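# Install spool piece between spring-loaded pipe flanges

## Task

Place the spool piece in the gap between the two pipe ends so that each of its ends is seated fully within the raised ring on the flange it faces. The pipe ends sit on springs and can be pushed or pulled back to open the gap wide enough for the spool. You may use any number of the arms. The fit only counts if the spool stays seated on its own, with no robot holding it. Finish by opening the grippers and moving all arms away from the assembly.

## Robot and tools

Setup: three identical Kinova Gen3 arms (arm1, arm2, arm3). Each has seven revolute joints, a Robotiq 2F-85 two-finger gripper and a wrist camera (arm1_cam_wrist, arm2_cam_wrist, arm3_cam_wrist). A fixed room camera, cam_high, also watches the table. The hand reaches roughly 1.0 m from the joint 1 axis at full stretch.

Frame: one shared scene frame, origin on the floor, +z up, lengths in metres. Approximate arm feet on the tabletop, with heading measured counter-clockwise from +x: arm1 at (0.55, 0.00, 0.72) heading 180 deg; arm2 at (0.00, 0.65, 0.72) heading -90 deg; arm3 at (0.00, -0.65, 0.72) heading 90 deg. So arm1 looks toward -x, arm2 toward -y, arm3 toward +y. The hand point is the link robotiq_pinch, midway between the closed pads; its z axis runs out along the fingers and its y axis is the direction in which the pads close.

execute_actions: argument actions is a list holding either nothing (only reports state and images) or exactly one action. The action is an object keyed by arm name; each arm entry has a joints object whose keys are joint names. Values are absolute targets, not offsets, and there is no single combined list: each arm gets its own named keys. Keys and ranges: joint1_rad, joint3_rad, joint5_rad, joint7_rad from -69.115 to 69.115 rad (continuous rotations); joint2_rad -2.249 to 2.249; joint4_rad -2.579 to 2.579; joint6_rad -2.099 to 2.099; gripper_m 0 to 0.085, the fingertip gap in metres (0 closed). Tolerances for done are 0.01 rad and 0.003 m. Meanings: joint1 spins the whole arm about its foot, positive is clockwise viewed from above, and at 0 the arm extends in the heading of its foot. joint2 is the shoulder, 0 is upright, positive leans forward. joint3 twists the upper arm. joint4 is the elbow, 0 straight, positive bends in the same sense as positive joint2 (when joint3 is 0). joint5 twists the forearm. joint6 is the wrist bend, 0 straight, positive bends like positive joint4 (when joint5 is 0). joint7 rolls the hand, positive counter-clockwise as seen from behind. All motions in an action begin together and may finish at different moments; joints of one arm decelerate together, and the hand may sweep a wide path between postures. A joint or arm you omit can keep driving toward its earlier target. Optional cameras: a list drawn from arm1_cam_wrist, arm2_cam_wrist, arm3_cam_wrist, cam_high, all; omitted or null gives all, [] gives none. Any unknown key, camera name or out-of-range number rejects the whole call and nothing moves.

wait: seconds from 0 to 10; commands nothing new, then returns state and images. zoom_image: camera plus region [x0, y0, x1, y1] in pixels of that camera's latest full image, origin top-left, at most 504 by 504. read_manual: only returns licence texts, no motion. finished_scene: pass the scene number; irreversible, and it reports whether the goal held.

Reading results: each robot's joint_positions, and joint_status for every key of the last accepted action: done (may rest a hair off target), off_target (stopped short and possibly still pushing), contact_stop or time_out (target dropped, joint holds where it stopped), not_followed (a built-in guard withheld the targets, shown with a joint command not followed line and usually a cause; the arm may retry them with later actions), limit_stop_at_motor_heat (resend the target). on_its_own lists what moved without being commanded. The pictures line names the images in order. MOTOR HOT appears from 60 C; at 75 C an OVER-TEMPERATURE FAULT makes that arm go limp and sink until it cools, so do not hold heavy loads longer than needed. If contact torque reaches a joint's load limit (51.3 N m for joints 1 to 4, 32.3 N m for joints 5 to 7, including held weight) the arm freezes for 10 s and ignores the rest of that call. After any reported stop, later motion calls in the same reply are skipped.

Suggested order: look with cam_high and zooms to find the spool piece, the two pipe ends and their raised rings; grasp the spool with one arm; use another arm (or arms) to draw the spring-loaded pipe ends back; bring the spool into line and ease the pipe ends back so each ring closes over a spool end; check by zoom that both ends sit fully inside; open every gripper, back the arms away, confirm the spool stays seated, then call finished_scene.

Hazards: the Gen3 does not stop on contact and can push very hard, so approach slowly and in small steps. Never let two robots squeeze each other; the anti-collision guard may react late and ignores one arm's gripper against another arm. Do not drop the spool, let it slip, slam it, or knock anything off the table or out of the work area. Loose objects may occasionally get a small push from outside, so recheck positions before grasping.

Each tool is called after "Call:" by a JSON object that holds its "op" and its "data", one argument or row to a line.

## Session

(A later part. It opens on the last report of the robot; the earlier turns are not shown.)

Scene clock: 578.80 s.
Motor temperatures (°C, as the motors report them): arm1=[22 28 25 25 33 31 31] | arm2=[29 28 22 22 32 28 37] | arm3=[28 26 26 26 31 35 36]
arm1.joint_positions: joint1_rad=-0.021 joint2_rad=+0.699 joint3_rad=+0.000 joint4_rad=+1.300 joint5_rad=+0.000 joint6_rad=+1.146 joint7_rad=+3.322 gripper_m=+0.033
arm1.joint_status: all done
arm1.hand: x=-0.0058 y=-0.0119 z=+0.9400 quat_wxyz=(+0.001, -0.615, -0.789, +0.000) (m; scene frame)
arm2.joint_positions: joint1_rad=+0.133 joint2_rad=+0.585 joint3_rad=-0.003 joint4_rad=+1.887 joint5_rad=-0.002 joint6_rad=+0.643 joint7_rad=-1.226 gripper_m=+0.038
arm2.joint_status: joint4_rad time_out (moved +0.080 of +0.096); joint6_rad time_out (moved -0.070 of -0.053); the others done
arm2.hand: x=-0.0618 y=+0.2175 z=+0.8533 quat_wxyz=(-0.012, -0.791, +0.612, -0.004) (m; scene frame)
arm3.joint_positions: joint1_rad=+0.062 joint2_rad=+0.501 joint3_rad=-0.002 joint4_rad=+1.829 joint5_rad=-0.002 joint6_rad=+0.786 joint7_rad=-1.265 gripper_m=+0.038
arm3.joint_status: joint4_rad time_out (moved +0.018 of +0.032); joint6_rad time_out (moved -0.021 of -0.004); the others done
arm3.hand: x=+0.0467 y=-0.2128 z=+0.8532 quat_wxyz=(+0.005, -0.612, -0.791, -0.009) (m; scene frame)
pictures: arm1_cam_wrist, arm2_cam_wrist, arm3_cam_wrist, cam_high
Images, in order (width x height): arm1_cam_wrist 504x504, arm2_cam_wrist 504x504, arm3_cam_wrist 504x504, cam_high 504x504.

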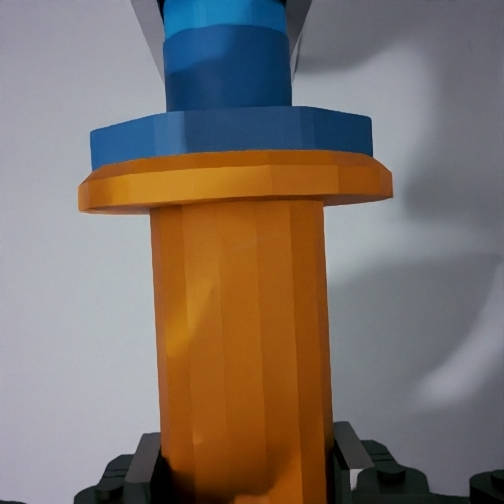

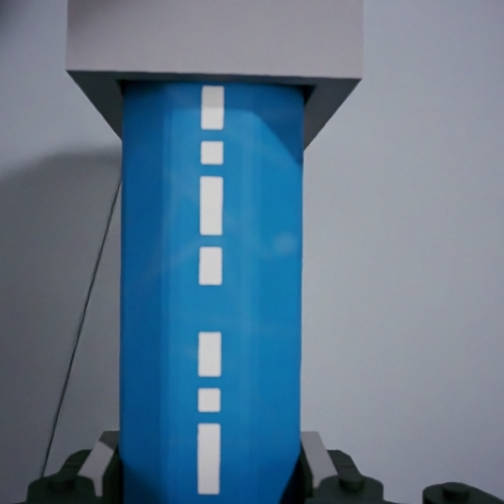

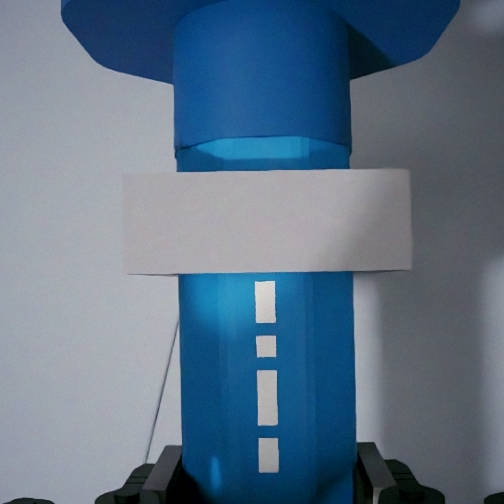

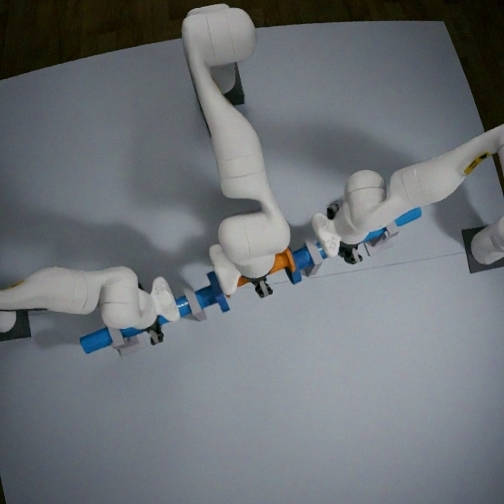

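Call:
{"op": "execute_actions", "data": {
  "actions": [
    {"arm1":{"joints":{"joint2_rad":0.7301,"joint4_rad":1.3404,"joint6_rad":1.0711}}}
  ],
  "cameras": ["arm1_cam_wrist","cam_high"]
}}

Call:
{"op": "zoom_image", "data": {
  "camera": "cam_high",
  "region": [190, 230, 330, 320]
}}

Scene clock: 646.33 s.
Motor temperatures (°C, as the motors report them): arm1=[22 29 25 25 33 31 31] | arm2=[29 28 22 22 32 28 37] | arm3=[28 26 26 26 31 35 36]
arm1.joint_positions: joint1_rad=-0.018 joint2_rad=+0.726 joint3_rad=+0.002 joint4_rad=+1.340 joint5_rad=+0.001 joint6_rad=+1.073 joint7_rad=+3.322 gripper_m=+0.033
arm1.joint_status: all done
arm1.hand: x=-0.0070 y=-0.0090 z=+0.9137 quat_wxyz=(+0.004, -0.616, -0.788, +0.001) (m; scene frame)
arm2.joint_positions: joint1_rad=+0.133 joint2_rad=+0.585 joint3_rad=-0.003 joint4_rad=+1.887 joint5_rad=-0.002 joint6_rad=+0.643 joint7_rad=-1.226 gripper_m=+0.038
arm2.joint_status: not commanded
arm2.hand: x=-0.0618 y=+0.2175 z=+0.8533 quat_wxyz=(-0.012, -0.791, +0.612, -0.004) (m; scene frame)
arm3.joint_positions: joint1_rad=+0.062 joint2_rad=+0.502 joint3_rad=-0.002 joint4_rad=+1.829 joint5_rad=-0.001 joint6_rad=+0.786 joint7_rad=-1.265 gripper_m=+0.038
arm3.joint_status: not commanded
arm3.hand: x=+0.0469 y=-0.2134 z=+0.8525 quat_wxyz=(+0.004, -0.612, -0.791, -0.008) (m; scene frame)
pictures: arm1_cam_wrist, cam_high
Images, in order (width x height): arm1_cam_wrist 504x504, cam_high 504x504.

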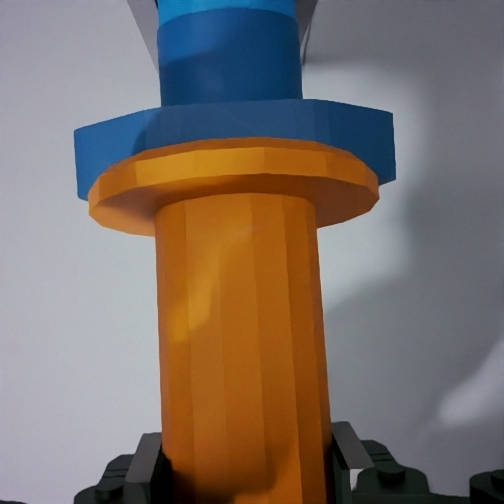

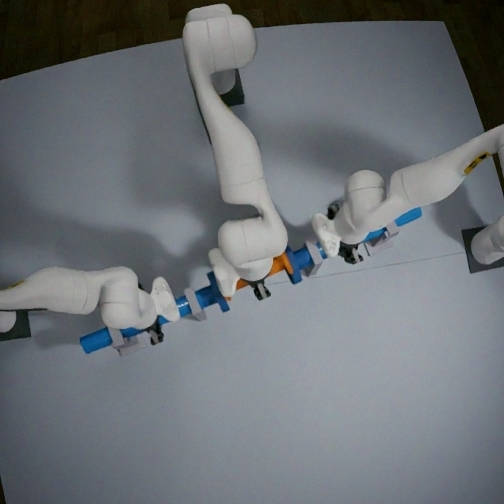

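Region (190, 230, 330, 320) of cam_high's 504x504 image, scaled by 3.600, with more detail than that image has; it fills the top 324 rows of this view, and the rest is white.

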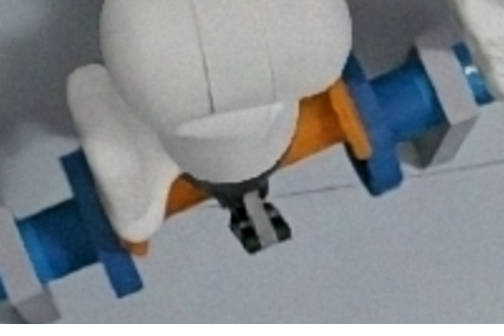

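Call:
{"op": "execute_actions", "data": {
  "actions": [
    {"arm1":{"joints":{"joint1_rad":-0.0205,"joint2_rad":0.6873,"joint4_rad":1.2832,"joint6_rad":1.1711}}}
  ],
  "cameras": ["arm1_cam_wrist","cam_high"]
}}

Scene clock: 745.47 s.
Motor temperatures (°C, as the motors report them): arm1=[22 29 25 25 33 31 31] | arm2=[29 28 22 22 32 28 37] | arm3=[28 27 26 26 31 35 36]
arm1.joint_positions: joint1_rad=-0.020 joint2_rad=+0.689 joint3_rad=+0.000 joint4_rad=+1.284 joint5_rad=+0.000 joint6_rad=+1.171 joint7_rad=+3.322 gripper_m=+0.033
arm1.joint_status: all done
arm1.hand: x=-0.0058 y=-0.0119 z=+0.9499 quat_wxyz=(+0.001, -0.615, -0.789, +0.000) (m; scene frame)
arm2.joint_positions: joint1_rad=+0.133 joint2_rad=+0.585 joint3_rad=-0.003 joint4_rad=+1.887 joint5_rad=-0.002 joint6_rad=+0.643 joint7_rad=-1.226 gripper_m=+0.038
arm2.joint_status: not commanded
arm2.hand: x=-0.0618 y=+0.2175 z=+0.8533 quat_wxyz=(-0.012, -0.791, +0.612, -0.004) (m; scene frame)
arm3.joint_positions: joint1_rad=+0.062 joint2_rad=+0.500 joint3_rad=-0.002 joint4_rad=+1.829 joint5_rad=-0.002 joint6_rad=+0.786 joint7_rad=-1.265 gripper_m=+0.038
arm3.joint_status: not commanded
arm3.hand: x=+0.0468 y=-0.2130 z=+0.8532 quat_wxyz=(+0.005, -0.612, -0.791, -0.009) (m; scene frame)
pictures: arm1_cam_wrist, cam_high
Images, in order (width x height): arm1_cam_wrist 504x504, cam_high 504x504.

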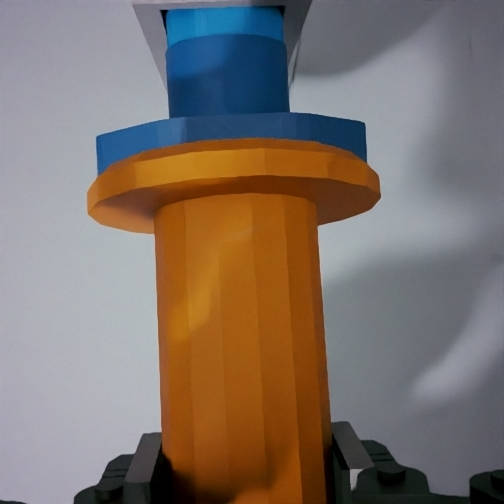

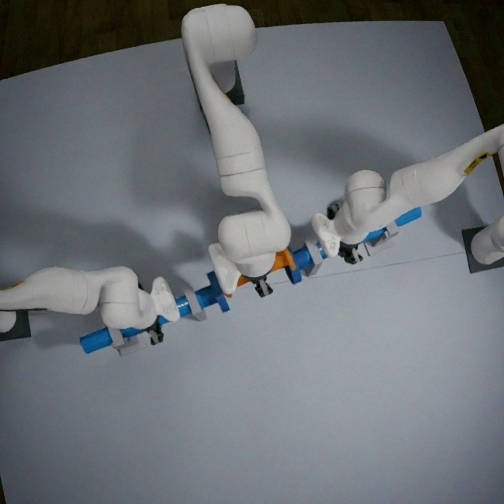

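Call:
{"op": "execute_actions", "data": {
  "actions": [
    {"arm1":{"joints":{"joint1_rad":0.0042,"joint2_rad":0.6949,"joint4_rad":1.2685,"joint6_rad":1.1782,"joint7_rad":3.3465}}}
  ],
  "cameras": ["arm1_cam_wrist"]
}}

Scene clock: 756.60 s.
Motor temperatures (°C, as the motors report them): arm1=[22 29 25 25 33 31 31] | arm2=[29 28 22 22 32 28 37] | arm3=[28 27 26 26 31 35 36]
arm1.joint_positions: joint1_rad=+0.004 joint2_rad=+0.697 joint3_rad=+0.000 joint4_rad=+1.269 joint5_rad=+0.000 joint6_rad=+1.178 joint7_rad=+3.346 gripper_m=+0.033
arm1.joint_status: all done
arm1.hand: x=-0.0092 y=+0.0017 z=+0.9500 quat_wxyz=(+0.001, -0.615, -0.789, +0.000) (m; scene frame)
arm2.joint_positions: joint1_rad=+0.133 joint2_rad=+0.585 joint3_rad=-0.003 joint4_rad=+1.887 joint5_rad=-0.002 joint6_rad=+0.643 joint7_rad=-1.226 gripper_m=+0.038
arm2.joint_status: not commanded
arm2.hand: x=-0.0618 y=+0.2175 z=+0.8533 quat_wxyz=(-0.012, -0.791, +0.612, -0.004) (m; scene frame)
arm3.joint_positions: joint1_rad=+0.062 joint2_rad=+0.500 joint3_rad=-0.002 joint4_rad=+1.829 joint5_rad=-0.002 joint6_rad=+0.786 joint7_rad=-1.265 gripper_m=+0.038
arm3.joint_status: not commanded
arm3.hand: x=+0.0468 y=-0.2130 z=+0.8532 quat_wxyz=(+0.005, -0.612, -0.791, -0.009) (m; scene frame)
pictures: arm1_cam_wrist
Images, in order (width x height): arm1_cam_wrist 504x504.

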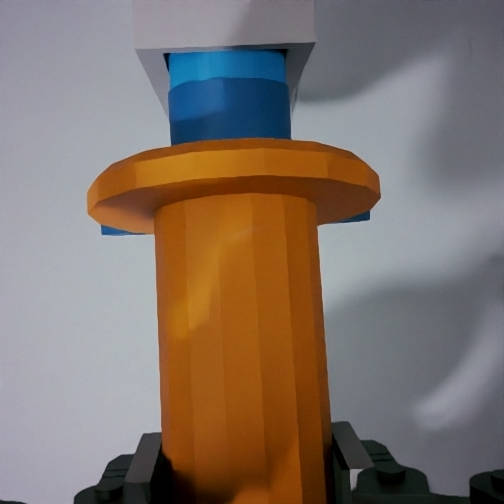

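Call:
{"op": "execute_actions", "data": {
  "actions": [
    {"arm1":{"joints":{"joint2_rad":0.7172,"joint4_rad":1.3018,"joint6_rad":1.1226}}}
  ],
  "cameras": ["arm1_cam_wrist"]
}}

Scene clock: 764.80 s.
Motor temperatures (°C, as the motors report them): arm1=[22 29 25 25 33 31 31] | arm2=[29 28 22 22 32 28 37] | arm3=[28 27 26 26 31 35 36]
arm1.joint_positions: joint1_rad=+0.003 joint2_rad=+0.712 joint3_rad=-0.001 joint4_rad=+1.301 joint5_rad=-0.001 joint6_rad=+1.124 joint7_rad=+3.346 gripper_m=+0.033
arm1.joint_status: all done
arm1.hand: x=-0.0105 y=+0.0002 z=+0.9324 quat_wxyz=(+0.003, -0.614, -0.789, +0.003) (m; scene frame)
arm2.joint_positions: joint1_rad=+0.133 joint2_rad=+0.586 joint3_rad=-0.002 joint4_rad=+1.887 joint5_rad=-0.002 joint6_rad=+0.643 joint7_rad=-1.227 gripper_m=+0.038
arm2.joint_status: not commanded
arm2.hand: x=-0.0623 y=+0.2180 z=+0.8530 quat_wxyz=(-0.011, -0.790, +0.612, -0.003) (m; scene frame)
arm3.joint_positions: joint1_rad=+0.062 joint2_rad=+0.500 joint3_rad=-0.002 joint4_rad=+1.829 joint5_rad=-0.002 joint6_rad=+0.786 joint7_rad=-1.265 gripper_m=+0.038
arm3.joint_status: not commanded
arm3.hand: x=+0.0468 y=-0.2130 z=+0.8532 quat_wxyz=(+0.005, -0.612, -0.791, -0.009) (m; scene frame)
pictures: arm1_cam_wrist
Images, in order (width x height): arm1_cam_wrist 504x504.

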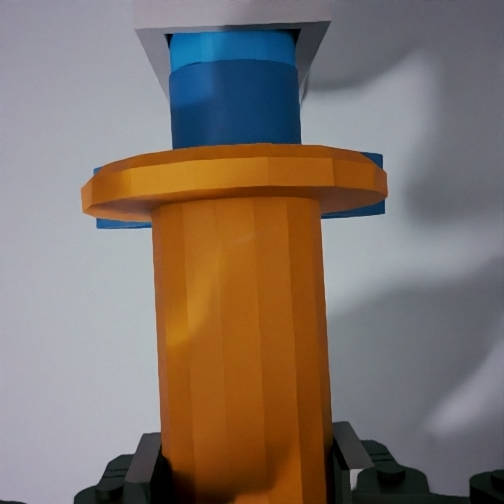

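Call:
{"op": "execute_actions", "data": {
  "actions": [
    {"arm1":{"joints":{"joint2_rad":0.7247,"joint4_rad":1.3115,"joint6_rad":1.1054}}}
  ],
  "cameras": ["arm1_cam_wrist"]
}}

Scene clock: 772.53 s.
Motor temperatures (°C, as the motors report them): arm1=[22 29 25 25 33 31 31] | arm2=[29 28 22 22 32 28 37] | arm3=[28 27 26 26 31 35 36]
arm1.joint_positions: joint1_rad=+0.002 joint2_rad=+0.718 joint3_rad=-0.002 joint4_rad=+1.309 joint5_rad=-0.001 joint6_rad=+1.107 joint7_rad=+3.346 gripper_m=+0.033
arm1.joint_status: all done
arm1.hand: x=-0.0112 y=-0.0008 z=+0.9265 quat_wxyz=(+0.004, -0.614, -0.789, +0.004) (m; scene frame)
arm2.joint_positions: joint1_rad=+0.134 joint2_rad=+0.586 joint3_rad=-0.002 joint4_rad=+1.887 joint5_rad=-0.002 joint6_rad=+0.643 joint7_rad=-1.227 gripper_m=+0.038
arm2.joint_status: not commanded
arm2.hand: x=-0.0624 y=+0.2181 z=+0.8530 quat_wxyz=(-0.011, -0.790, +0.613, -0.003) (m; scene frame)
arm3.joint_positions: joint1_rad=+0.062 joint2_rad=+0.500 joint3_rad=-0.002 joint4_rad=+1.829 joint5_rad=-0.002 joint6_rad=+0.786 joint7_rad=-1.265 gripper_m=+0.038
arm3.joint_status: not commanded
arm3.hand: x=+0.0468 y=-0.2130 z=+0.8532 quat_wxyz=(+0.005, -0.612, -0.791, -0.009) (m; scene frame)
pictures: arm1_cam_wrist
Images, in order (width x height): arm1_cam_wrist 504x504.

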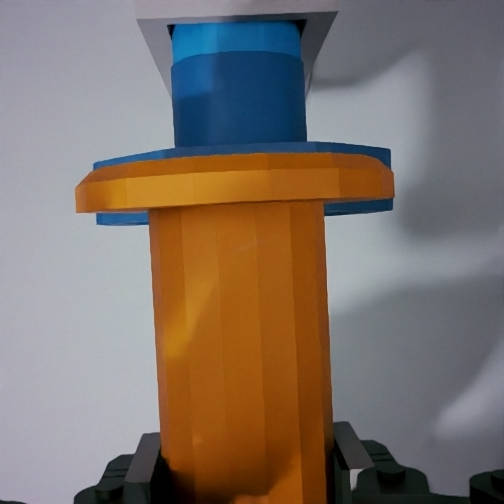

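Call:
{"op": "execute_actions", "data": {
  "actions": [
    {"arm1":{"joints":{"joint1_rad":-0.017,"joint2_rad":0.7003,"joint4_rad":1.2997,"joint6_rad":1.1416,"joint7_rad":3.3253}}}
  ],
  "cameras": ["arm1_cam_wrist","cam_high"]
}}

Scene clock: 781.50 s.
Motor temperatures (°C, as the motors report them): arm1=[22 29 25 25 33 31 31] | arm2=[29 28 22 22 32 28 37] | arm3=[28 27 26 26 31 35 36]
arm1.joint_positions: joint1_rad=-0.017 joint2_rad=+0.702 joint3_rad=+0.000 joint4_rad=+1.301 joint5_rad=+0.000 joint6_rad=+1.142 joint7_rad=+3.325 gripper_m=+0.033
arm1.joint_status: all done
arm1.hand: x=-0.0063 y=-0.0099 z=+0.9380 quat_wxyz=(+0.001, -0.615, -0.788, +0.000) (m; scene frame)
arm2.joint_positions: joint1_rad=+0.133 joint2_rad=+0.585 joint3_rad=-0.003 joint4_rad=+1.887 joint5_rad=-0.002 joint6_rad=+0.642 joint7_rad=-1.227 gripper_m=+0.038
arm2.joint_status: not commanded
arm2.hand: x=-0.0618 y=+0.2171 z=+0.8533 quat_wxyz=(-0.012, -0.791, +0.612, -0.004) (m; scene frame)
arm3.joint_positions: joint1_rad=+0.062 joint2_rad=+0.500 joint3_rad=-0.002 joint4_rad=+1.829 joint5_rad=-0.002 joint6_rad=+0.786 joint7_rad=-1.265 gripper_m=+0.038
arm3.joint_status: not commanded
arm3.hand: x=+0.0468 y=-0.2130 z=+0.8532 quat_wxyz=(+0.005, -0.612, -0.791, -0.009) (m; scene frame)
pictures: arm1_cam_wrist, cam_high
Images, in order (width x height): arm1_cam_wrist 504x504, cam_high 504x504.

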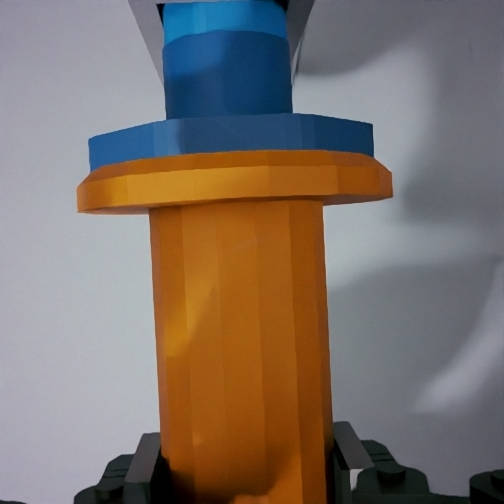

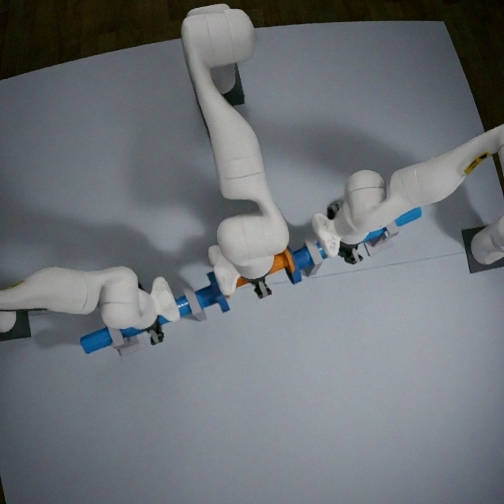

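Call:
{"op": "execute_actions", "data": {
  "actions": [
    {"arm1":{"joints":{"joint2_rad":0.7145,"joint4_rad":1.3185,"joint6_rad":1.1086,"gripper_m":0.005}},"arm2":{"joints":{"joint1_rad":0.137,"joint2_rad":0.584,"joint4_rad":1.894,"joint6_rad":0.664,"joint7_rad":-1.228}},"arm3":{"joints":{"joint1_rad":0.066,"joint2_rad":0.499,"joint4_rad":1.836,"joint6_rad":0.806,"joint7_rad":-1.266}}}
  ],
  "cameras": ["arm1_cam_wrist","cam_high"]
}}

Scene clock: 809.03 s.
Motor temperatures (°C, as the motors report them): arm1=[22 29 25 25 33 31 31] | arm2=[29 28 22 22 32 28 37] | arm3=[28 27 26 26 31 35 36]
arm1.joint_positions: joint1_rad=-0.015 joint2_rad=+0.716 joint3_rad=+0.001 joint4_rad=+1.319 joint5_rad=+0.001 joint6_rad=+1.108 joint7_rad=+3.325 gripper_m=+0.033
arm1.joint_status: gripper_m off_target (ended at +0.033, target +0.005); the others done
arm1.hand: x=-0.0068 y=-0.0080 z=+0.9250 quat_wxyz=(+0.002, -0.616, -0.788, -0.001) (m; scene frame)
arm2.joint_positions: joint1_rad=+0.134 joint2_rad=+0.585 joint3_rad=-0.003 joint4_rad=+1.886 joint5_rad=-0.002 joint6_rad=+0.654 joint7_rad=-1.228 gripper_m=+0.038
arm2.joint_status: all done
arm2.hand: x=-0.0622 y=+0.2204 z=+0.8537 quat_wxyz=(-0.007, -0.790, +0.613, -0.001) (m; scene frame)
arm3.joint_positions: joint1_rad=+0.061 joint2_rad=+0.503 joint3_rad=-0.002 joint4_rad=+1.824 joint5_rad=-0.001 joint6_rad=+0.791 joint7_rad=-1.266 gripper_m=+0.038
arm3.joint_status: joint4_rad time_out (moved -0.005 of +0.007); joint6_rad time_out (moved +0.005 of +0.020); the others done
arm3.hand: x=+0.0466 y=-0.2120 z=+0.8532 quat_wxyz=(+0.004, -0.613, -0.790, -0.008) (m; scene frame)
pictures: arm1_cam_wrist, cam_high
Images, in order (width x height): arm1_cam_wrist 504x504, cam_high 504x504.

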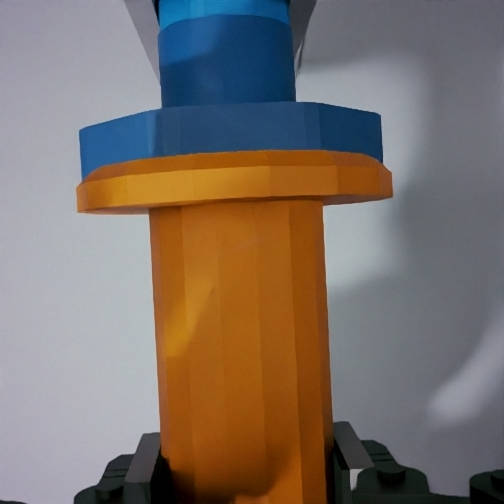

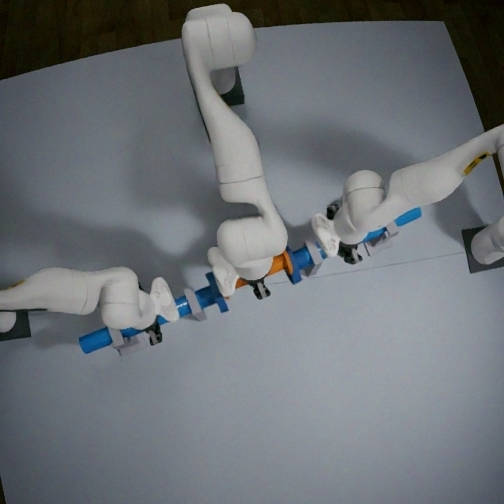

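Call:
{"op": "execute_actions", "data": {
  "actions": [
    {"arm3":{"joints":{"joint1_rad":0.064,"joint2_rad":0.5087,"joint4_rad":1.8277,"joint6_rad":0.8272,"joint7_rad":-1.270}}}
  ],
  "cameras": ["arm1_cam_wrist","arm3_cam_wrist","cam_high"]
}}

Scene clock: 848.93 s.
Motor temperatures (°C, as the motors report them): arm1=[22 30 25 25 33 31 31] | arm2=[29 28 22 22 32 28 37] | arm3=[28 27 26 26 31 35 36]
arm1.joint_positions: joint1_rad=-0.016 joint2_rad=+0.716 joint3_rad=+0.001 joint4_rad=+1.319 joint5_rad=+0.001 joint6_rad=+1.108 joint7_rad=+3.325 gripper_m=+0.033
arm1.joint_status: not commanded
arm1.hand: x=-0.0067 y=-0.0084 z=+0.9249 quat_wxyz=(+0.002, -0.616, -0.788, -0.001) (m; scene frame)
arm2.joint_positions: joint1_rad=+0.134 joint2_rad=+0.585 joint3_rad=-0.003 joint4_rad=+1.886 joint5_rad=-0.002 joint6_rad=+0.654 joint7_rad=-1.228 gripper_m=+0.038
arm2.joint_status: not commanded
arm2.hand: x=-0.0622 y=+0.2204 z=+0.8537 quat_wxyz=(-0.007, -0.790, +0.613, -0.001) (m; scene frame)
arm3.joint_positions: joint1_rad=+0.060 joint2_rad=+0.509 joint3_rad=-0.002 joint4_rad=+1.812 joint5_rad=-0.001 joint6_rad=+0.809 joint7_rad=-1.270 gripper_m=+0.038
arm3.joint_status: joint4_rad time_out (moved -0.011 of +0.004); joint6_rad time_out (moved +0.018 of +0.037); the others done
arm3.hand: x=+0.0463 y=-0.2125 z=+0.8532 quat_wxyz=(+0.001, -0.614, -0.789, -0.003) (m; scene frame)
pictures: arm1_cam_wrist, arm3_cam_wrist, cam_high
Images, in order (width x height): arm1_cam_wrist 504x504, arm3_cam_wrist 504x504, cam_high 504x504.

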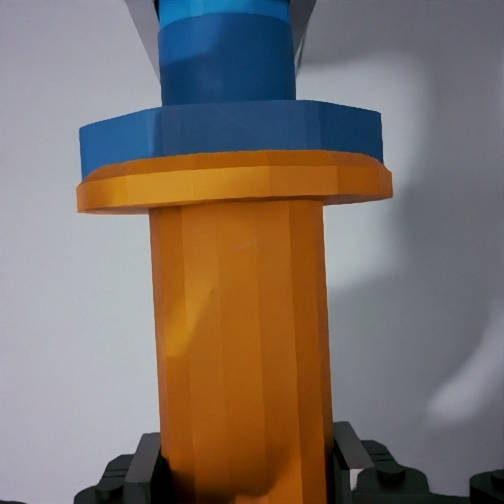

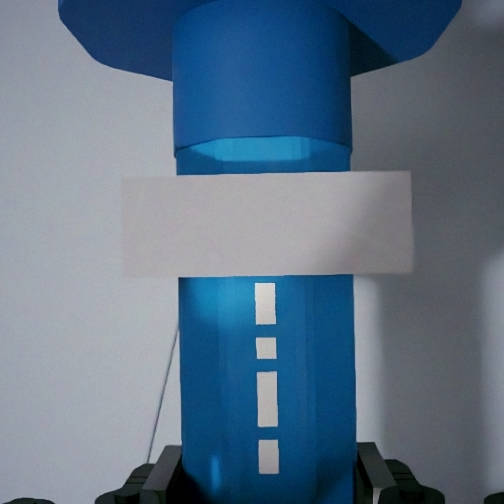

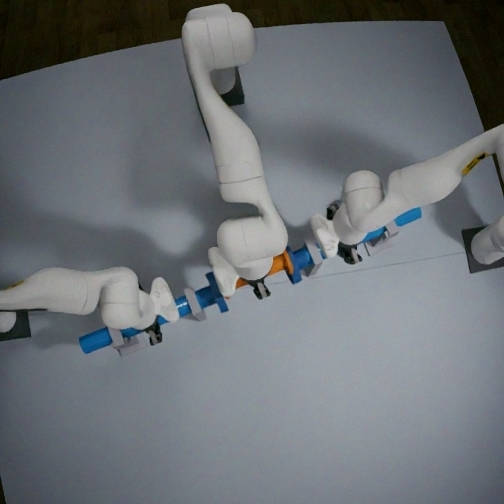

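Call:
{"op": "execute_actions", "data": {
  "actions": [
    {"arm1":{"joints":{"joint1_rad":-0.011,"joint2_rad":0.7168,"joint4_rad":1.3129,"joint6_rad":1.1119,"joint7_rad":3.3313}},"arm2":{"joints":{"joint1_rad":0.137,"joint2_rad":0.584,"joint4_rad":1.899,"joint6_rad":0.672}}}
  ],
  "cameras": ["arm1_cam_wrist","arm2_cam_wrist"]
}}

Scene clock: 877.77 s.
Motor temperatures (°C, as the motors report them): arm1=[22 30 25 25 33 31 31] | arm2=[29 28 22 22 32 28 37] | arm3=[28 27 26 26 31 35 36]
arm1.joint_positions: joint1_rad=-0.012 joint2_rad=+0.718 joint3_rad=-0.001 joint4_rad=+1.314 joint5_rad=-0.001 joint6_rad=+1.112 joint7_rad=+3.331 gripper_m=+0.033
arm1.joint_status: all done
arm1.hand: x=-0.0076 y=-0.0081 z=+0.9252 quat_wxyz=(+0.000, -0.614, -0.789, +0.000) (m; scene frame)
arm2.joint_positions: joint1_rad=+0.135 joint2_rad=+0.586 joint3_rad=-0.003 joint4_rad=+1.883 joint5_rad=-0.002 joint6_rad=+0.653 joint7_rad=-1.228 gripper_m=+0.038
arm2.joint_status: joint4_rad time_out (moved -0.003 of +0.013); joint6_rad time_out (moved -0.001 of +0.018); the others done
arm2.hand: x=-0.0626 y=+0.2188 z=+0.8535 quat_wxyz=(-0.008, -0.790, +0.613, -0.002) (m; scene frame)
arm3.joint_positions: joint1_rad=+0.060 joint2_rad=+0.509 joint3_rad=-0.002 joint4_rad=+1.812 joint5_rad=-0.001 joint6_rad=+0.808 joint7_rad=-1.270 gripper_m=+0.038
arm3.joint_status: not commanded
arm3.hand: x=+0.0462 y=-0.2124 z=+0.8532 quat_wxyz=(+0.001, -0.614, -0.789, -0.003) (m; scene frame)
pictures: arm1_cam_wrist, arm2_cam_wrist
Images, in order (width x height): arm1_cam_wrist 504x504, arm2_cam_wrist 504x504.

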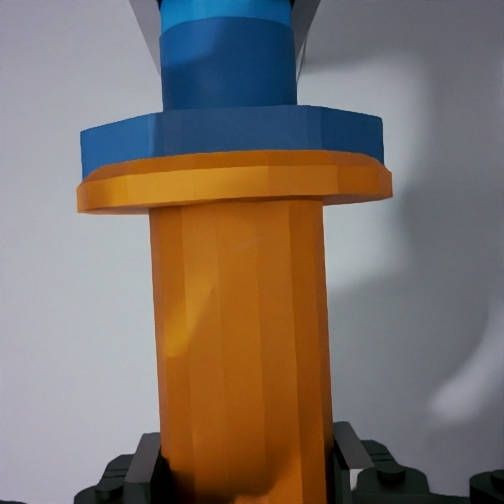

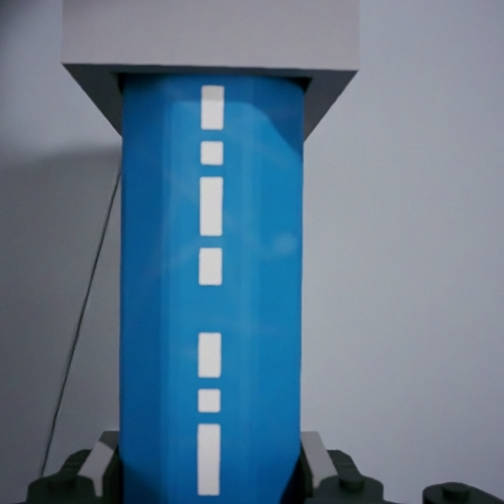

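Call:
{"op": "execute_actions", "data": {
  "actions": [
    {"arm1":{"joints":{"joint1_rad":-0.009,"joint2_rad":0.7258,"joint4_rad":1.3238,"joint6_rad":1.092}}}
  ],
  "cameras": ["arm1_cam_wrist","cam_high"]
}}

Scene clock: 889.77 s.
Motor temperatures (°C, as the motors report them): arm1=[22 30 25 25 33 31 31] | arm2=[29 28 22 22 32 28 37] | arm3=[28 27 26 26 31 35 36]
arm1.joint_positions: joint1_rad=-0.011 joint2_rad=+0.726 joint3_rad=-0.002 joint4_rad=+1.324 joint5_rad=-0.001 joint6_rad=+1.093 joint7_rad=+3.332 gripper_m=+0.033
arm1.joint_status: all done
arm1.hand: x=-0.0079 y=-0.0080 z=+0.9180 quat_wxyz=(+0.000, -0.615, -0.789, +0.001) (m; scene frame)
arm2.joint_positions: joint1_rad=+0.135 joint2_rad=+0.586 joint3_rad=-0.002 joint4_rad=+1.883 joint5_rad=-0.002 joint6_rad=+0.653 joint7_rad=-1.228 gripper_m=+0.038
arm2.joint_status: not commanded
arm2.hand: x=-0.0627 y=+0.2189 z=+0.8535 quat_wxyz=(-0.008, -0.790, +0.613, -0.001) (m; scene frame)
arm3.joint_positions: joint1_rad=+0.060 joint2_rad=+0.509 joint3_rad=-0.002 joint4_rad=+1.812 joint5_rad=-0.001 joint6_rad=+0.808 joint7_rad=-1.270 gripper_m=+0.038
arm3.joint_status: not commanded
arm3.hand: x=+0.0462 y=-0.2124 z=+0.8532 quat_wxyz=(+0.001, -0.614, -0.789, -0.003) (m; scene frame)
pictures: arm1_cam_wrist, cam_high
Images, in order (width x height): arm1_cam_wrist 504x504, cam_high 504x504.

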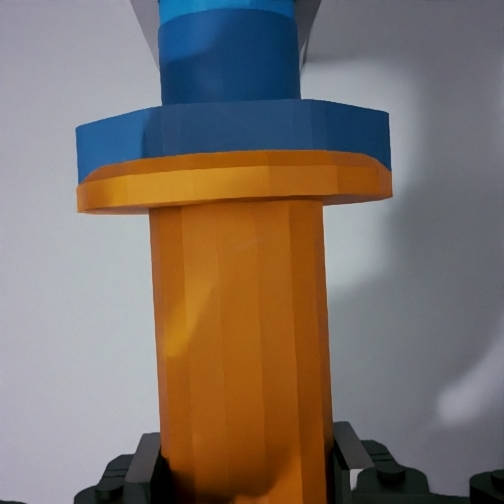

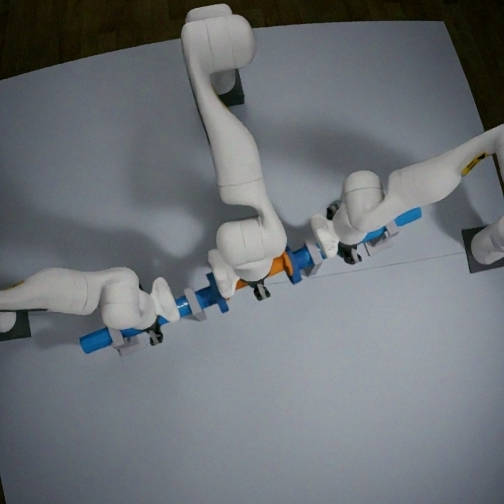

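Call:
{"op": "execute_actions", "data": {
  "actions": []
}}

Scene clock: 914.80 s.
Motor temperatures (°C, as the motors report them): arm1=[22 30 25 25 33 31 31] | arm2=[29 28 22 22 32 28 37] | arm3=[28 27 26 26 31 35 36]
arm1.joint_positions: joint1_rad=-0.011 joint2_rad=+0.726 joint3_rad=-0.002 joint4_rad=+1.324 joint5_rad=-0.001 joint6_rad=+1.093 joint7_rad=+3.332 gripper_m=+0.033
arm1.joint_status: all done
arm1.hand: x=-0.0079 y=-0.0080 z=+0.9180 quat_wxyz=(+0.000, -0.615, -0.789, +0.001) (m; scene frame)
arm2.joint_positions: joint1_rad=+0.135 joint2_rad=+0.586 joint3_rad=-0.002 joint4_rad=+1.883 joint5_rad=-0.002 joint6_rad=+0.653 joint7_rad=-1.228 gripper_m=+0.038
arm2.joint_status: not commanded
arm2.hand: x=-0.0627 y=+0.2189 z=+0.8535 quat_wxyz=(-0.008, -0.790, +0.613, -0.001) (m; scene frame)
arm3.joint_positions: joint1_rad=+0.060 joint2_rad=+0.509 joint3_rad=-0.002 joint4_rad=+1.812 joint5_rad=-0.001 joint6_rad=+0.808 joint7_rad=-1.270 gripper_m=+0.038
arm3.joint_status: not commanded
arm3.hand: x=+0.0462 y=-0.2124 z=+0.8532 quat_wxyz=(+0.001, -0.614, -0.789, -0.003) (m; scene frame)
pictures: arm1_cam_wrist, arm2_cam_wrist, arm3_cam_wrist, cam_high
Images, in order (width x height): arm1_cam_wrist 504x504, arm2_cam_wrist 504x504, arm3_cam_wrist 504x504, cam_high 504x504.

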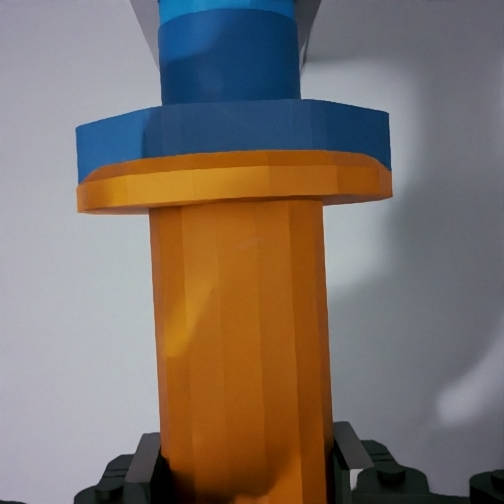

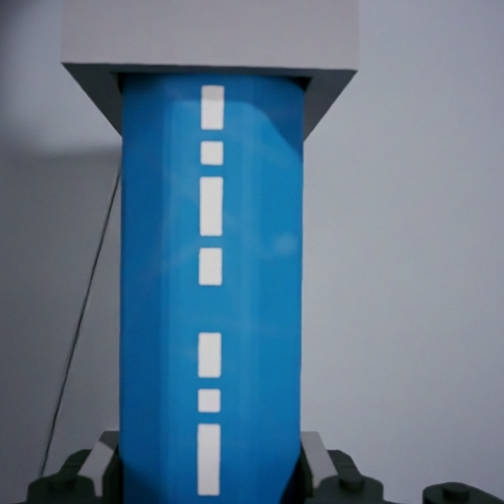

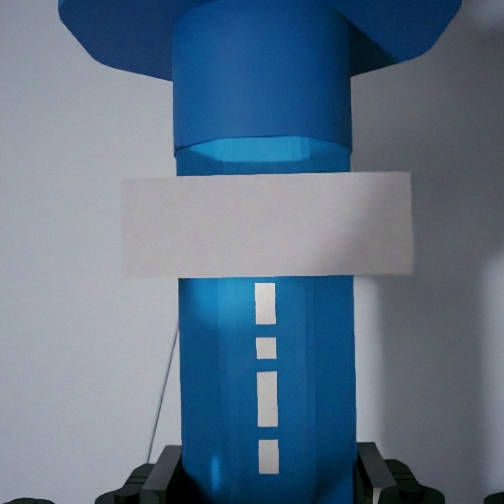

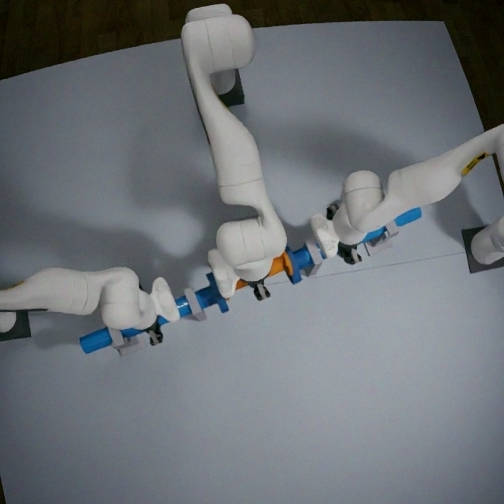

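Call:
{"op": "execute_actions", "data": {
  "actions": [
    {"arm1":{"joints":{"joint2_rad":0.7397,"joint4_rad":1.3391,"joint6_rad":1.0628}}}
  ],
  "cameras": ["arm1_cam_wrist"]
}}

Scene clock: 928.13 s.
Motor temperatures (°C, as the motors report them): arm1=[22 30 25 25 33 31 31] | arm2=[29 28 22 22 32 28 37] | arm3=[28 27 26 26 31 35 36]
arm1.joint_positions: joint1_rad=-0.011 joint2_rad=+0.740 joint3_rad=-0.002 joint4_rad=+1.339 joint5_rad=-0.001 joint6_rad=+1.063 joint7_rad=+3.332 gripper_m=+0.033
arm1.joint_status: all done
arm1.hand: x=-0.0080 y=-0.0081 z=+0.9061 quat_wxyz=(+0.001, -0.615, -0.789, +0.001) (m; scene frame)
arm2.joint_positions: joint1_rad=+0.135 joint2_rad=+0.586 joint3_rad=-0.002 joint4_rad=+1.883 joint5_rad=-0.002 joint6_rad=+0.653 joint7_rad=-1.228 gripper_m=+0.038
arm2.joint_status: not commanded
arm2.hand: x=-0.0627 y=+0.2190 z=+0.8535 quat_wxyz=(-0.008, -0.790, +0.613, -0.001) (m; scene frame)
arm3.joint_positions: joint1_rad=+0.060 joint2_rad=+0.509 joint3_rad=-0.002 joint4_rad=+1.812 joint5_rad=-0.001 joint6_rad=+0.808 joint7_rad=-1.270 gripper_m=+0.038
arm3.joint_status: not commanded
arm3.hand: x=+0.0462 y=-0.2124 z=+0.8532 quat_wxyz=(+0.001, -0.614, -0.789, -0.003) (m; scene frame)
pictures: arm1_cam_wrist
Images, in order (width x height): arm1_cam_wrist 504x504.

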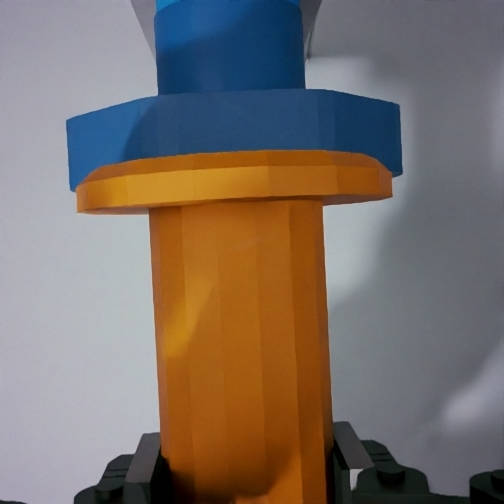

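Call:
{"op": "execute_actions", "data": {
  "actions": [
    {"arm1":{"joints":{"joint2_rad":0.7643,"joint4_rad":1.362,"joint6_rad":1.0153}}}
  ],
  "cameras": ["arm1_cam_wrist"]
}}

Scene clock: 933.33 s.
Motor temperatures (°C, as the motors report them): arm1=[22 30 25 25 33 31 31] | arm2=[29 28 22 22 32 28 37] | arm3=[28 27 26 26 31 35 36]
arm1.joint_positions: joint1_rad=-0.011 joint2_rad=+0.764 joint3_rad=-0.002 joint4_rad=+1.362 joint5_rad=-0.001 joint6_rad=+1.016 joint7_rad=+3.332 gripper_m=+0.033
arm1.joint_status: all done
arm1.hand: x=-0.0081 y=-0.0081 z=+0.8863 quat_wxyz=(+0.001, -0.615, -0.789, +0.001) (m; scene frame)
arm2.joint_positions: joint1_rad=+0.135 joint2_rad=+0.586 joint3_rad=-0.002 joint4_rad=+1.883 joint5_rad=-0.002 joint6_rad=+0.653 joint7_rad=-1.228 gripper_m=+0.038
arm2.joint_status: not commanded
arm2.hand: x=-0.0627 y=+0.2191 z=+0.8536 quat_wxyz=(-0.008, -0.790, +0.613, -0.001) (m; scene frame)
arm3.joint_positions: joint1_rad=+0.060 joint2_rad=+0.509 joint3_rad=-0.002 joint4_rad=+1.812 joint5_rad=-0.002 joint6_rad=+0.808 joint7_rad=-1.270 gripper_m=+0.038
arm3.joint_status: not commanded
arm3.hand: x=+0.0462 y=-0.2124 z=+0.8532 quat_wxyz=(+0.001, -0.614, -0.789, -0.003) (m; scene frame)
pictures: arm1_cam_wrist
Images, in order (width x height): arm1_cam_wrist 504x504.

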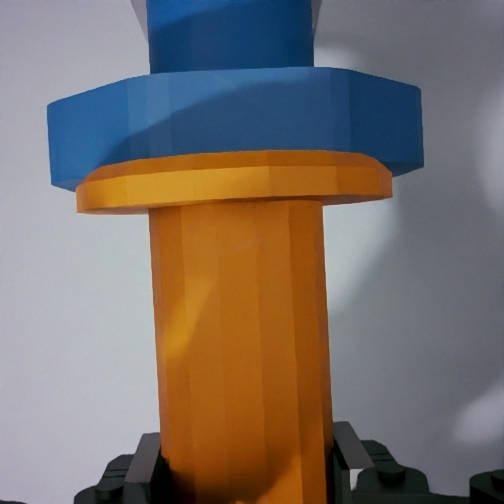

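Call:
{"op": "execute_actions", "data": {
  "actions": [
    {"arm1":{"joints":{"joint2_rad":0.7909,"joint4_rad":1.3818,"joint6_rad":0.9689}}}
  ],
  "cameras": ["arm1_cam_wrist","cam_high"]
}}

Scene clock: 939.07 s.
Motor temperatures (°C, as the motors report them): arm1=[22 30 25 25 33 31 31] | arm2=[29 28 22 22 32 28 37] | arm3=[28 27 26 26 31 35 36]
arm1.joint_positions: joint1_rad=-0.011 joint2_rad=+0.791 joint3_rad=-0.002 joint4_rad=+1.382 joint5_rad=-0.001 joint6_rad=+0.969 joint7_rad=+3.332 gripper_m=+0.033
arm1.joint_status: all done
arm1.hand: x=-0.0080 y=-0.0081 z=+0.8657 quat_wxyz=(+0.000, -0.615, -0.789, +0.001) (m; scene frame)
arm2.joint_positions: joint1_rad=+0.135 joint2_rad=+0.586 joint3_rad=-0.002 joint4_rad=+1.883 joint5_rad=-0.002 joint6_rad=+0.653 joint7_rad=-1.228 gripper_m=+0.038
arm2.joint_status: not commanded
arm2.hand: x=-0.0627 y=+0.2191 z=+0.8536 quat_wxyz=(-0.008, -0.790, +0.613, -0.001) (m; scene frame)
arm3.joint_positions: joint1_rad=+0.060 joint2_rad=+0.509 joint3_rad=-0.002 joint4_rad=+1.812 joint5_rad=-0.002 joint6_rad=+0.808 joint7_rad=-1.270 gripper_m=+0.038
arm3.joint_status: not commanded
arm3.hand: x=+0.0462 y=-0.2124 z=+0.8532 quat_wxyz=(+0.001, -0.614, -0.789, -0.003) (m; scene frame)
pictures: arm1_cam_wrist, cam_high
Images, in order (width x height): arm1_cam_wrist 504x504, cam_high 504x504.

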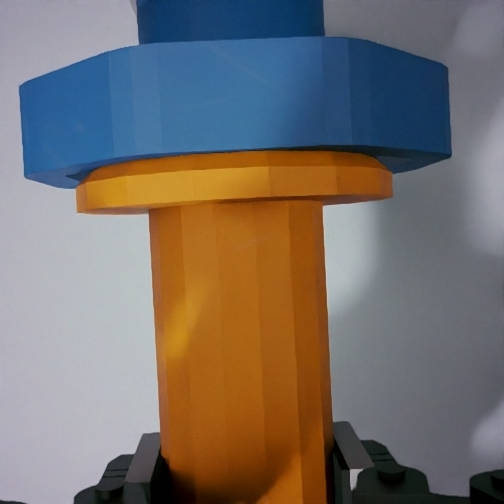

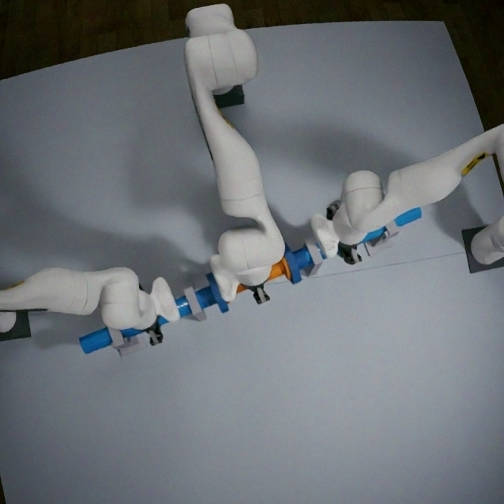

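Call:
{"op": "execute_actions", "data": {
  "actions": [
    {"arm1":{"joints":{"joint2_rad":0.8091,"joint4_rad":1.3929,"joint6_rad":0.9396}}}
  ],
  "cameras": ["arm1_cam_wrist","cam_high"]
}}

Scene clock: 949.47 s.
Motor temperatures (°C, as the motors report them): arm1=[22 30 25 25 33 31 31] | arm2=[29 28 22 22 32 28 37] | arm3=[28 27 26 26 31 35 36]
arm1.joint_positions: joint1_rad=-0.009 joint2_rad=+0.811 joint3_rad=+0.000 joint4_rad=+1.394 joint5_rad=+0.000 joint6_rad=+0.940 joint7_rad=+3.331 gripper_m=+0.033
arm1.joint_status: all done
arm1.hand: x=-0.0078 y=-0.0055 z=+0.8520 quat_wxyz=(+0.001, -0.616, -0.788, +0.000) (m; scene frame)
arm2.joint_positions: joint1_rad=+0.134 joint2_rad=+0.586 joint3_rad=-0.003 joint4_rad=+1.882 joint5_rad=-0.002 joint6_rad=+0.652 joint7_rad=-1.228 gripper_m=+0.038
arm2.joint_status: not commanded
arm2.hand: x=-0.0624 y=+0.2181 z=+0.8536 quat_wxyz=(-0.009, -0.790, +0.613, -0.002) (m; scene frame)
arm3.joint_positions: joint1_rad=+0.060 joint2_rad=+0.509 joint3_rad=-0.002 joint4_rad=+1.812 joint5_rad=-0.001 joint6_rad=+0.808 joint7_rad=-1.270 gripper_m=+0.038
arm3.joint_status: not commanded
arm3.hand: x=+0.0462 y=-0.2122 z=+0.8532 quat_wxyz=(+0.001, -0.614, -0.789, -0.003) (m; scene frame)
pictures: arm1_cam_wrist, cam_high
Images, in order (width x height): arm1_cam_wrist 504x504, cam_high 504x504.

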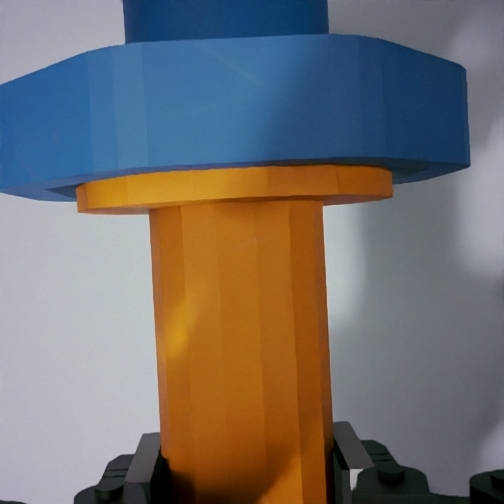

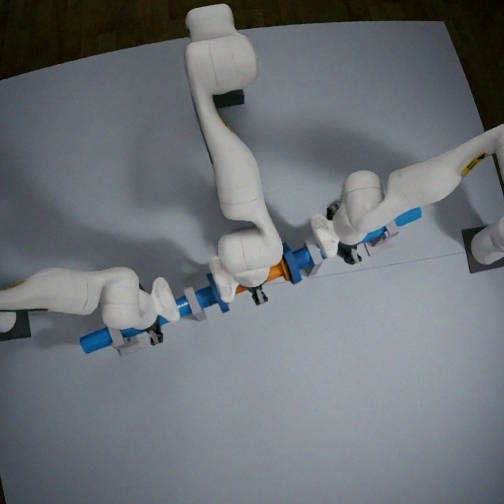

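Call:
{"op": "zoom_image", "data": {
  "camera": "cam_high",
  "region": [180, 220, 340, 330]
}}

Region (180, 220, 340, 330) of cam_high's 504x504 image, scaled by 3.150, with more detail than that image has; it fills the top 346 rows of this view, and the rest is white.

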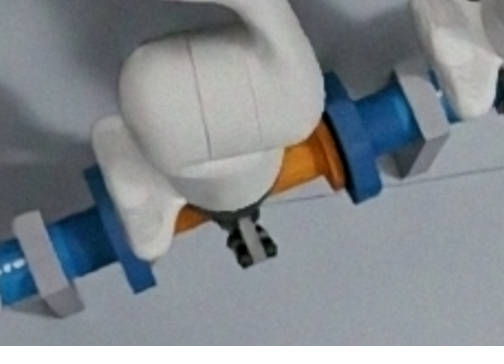

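Call:
{"op": "execute_actions", "data": {
  "actions": [
    {"arm2":{"joints":{"joint1_rad":0.128,"joint2_rad":0.5985,"joint4_rad":1.857,"joint6_rad":0.672,"joint7_rad":-1.235}},"arm3":{"joints":{"joint1_rad":0.056,"joint2_rad":0.5213,"joint4_rad":1.790,"joint6_rad":0.8217,"joint7_rad":-1.275}}}
  ],
  "cameras": ["arm1_cam_wrist","cam_high"]
}}

Call:
{"op": "zoom_image", "data": {
  "camera": "cam_high",
  "region": [180, 220, 340, 330]
}}

Scene clock: 972.37 s.
Motor temperatures (°C, as the motors report them): arm1=[22 30 25 25 33 31 31] | arm2=[29 28 22 22 32 28 37] | arm3=[28 27 26 26 31 35 36]
arm1.joint_positions: joint1_rad=-0.011 joint2_rad=+0.811 joint3_rad=-0.002 joint4_rad=+1.394 joint5_rad=-0.001 joint6_rad=+0.940 joint7_rad=+3.332 gripper_m=+0.033
arm1.joint_status: not commanded
arm1.hand: x=-0.0074 y=-0.0078 z=+0.8517 quat_wxyz=(+0.000, -0.615, -0.789, +0.000) (m; scene frame)
arm2.joint_positions: joint1_rad=+0.127 joint2_rad=+0.599 joint3_rad=-0.001 joint4_rad=+1.855 joint5_rad=-0.001 joint6_rad=+0.670 joint7_rad=-1.235 gripper_m=+0.038
arm2.joint_status: all done
arm2.hand: x=-0.0607 y=+0.2113 z=+0.8532 quat_wxyz=(-0.008, -0.790, +0.613, +0.000) (m; scene frame)
arm3.joint_positions: joint1_rad=+0.055 joint2_rad=+0.522 joint3_rad=-0.001 joint4_rad=+1.788 joint5_rad=-0.001 joint6_rad=+0.819 joint7_rad=-1.275 gripper_m=+0.038
arm3.joint_status: all done
arm3.hand: x=+0.0446 y=-0.2046 z=+0.8532 quat_wxyz=(+0.001, -0.614, -0.789, -0.004) (m; scene frame)
pictures: arm1_cam_wrist, cam_high
Images, in order (width x height): arm1_cam_wrist 504x504, cam_high 504x504.

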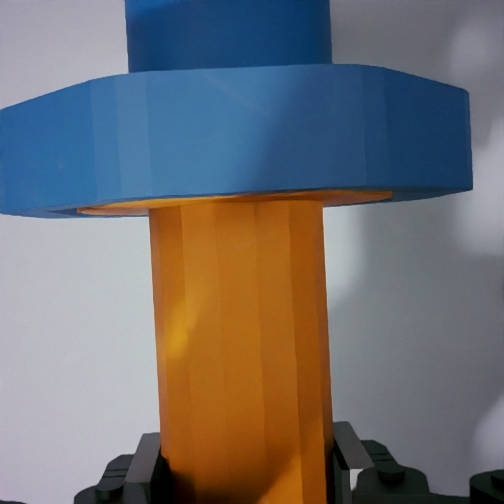

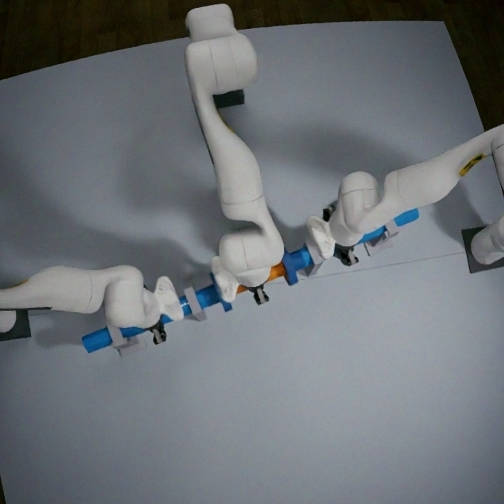

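Region (180, 220, 340, 330) of cam_high's 504x504 image, scaled by 3.150, with more detail than that image has; it fills the top 346 rows of this view, and the rest is white.

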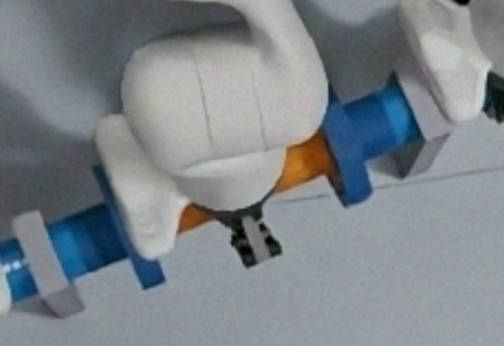

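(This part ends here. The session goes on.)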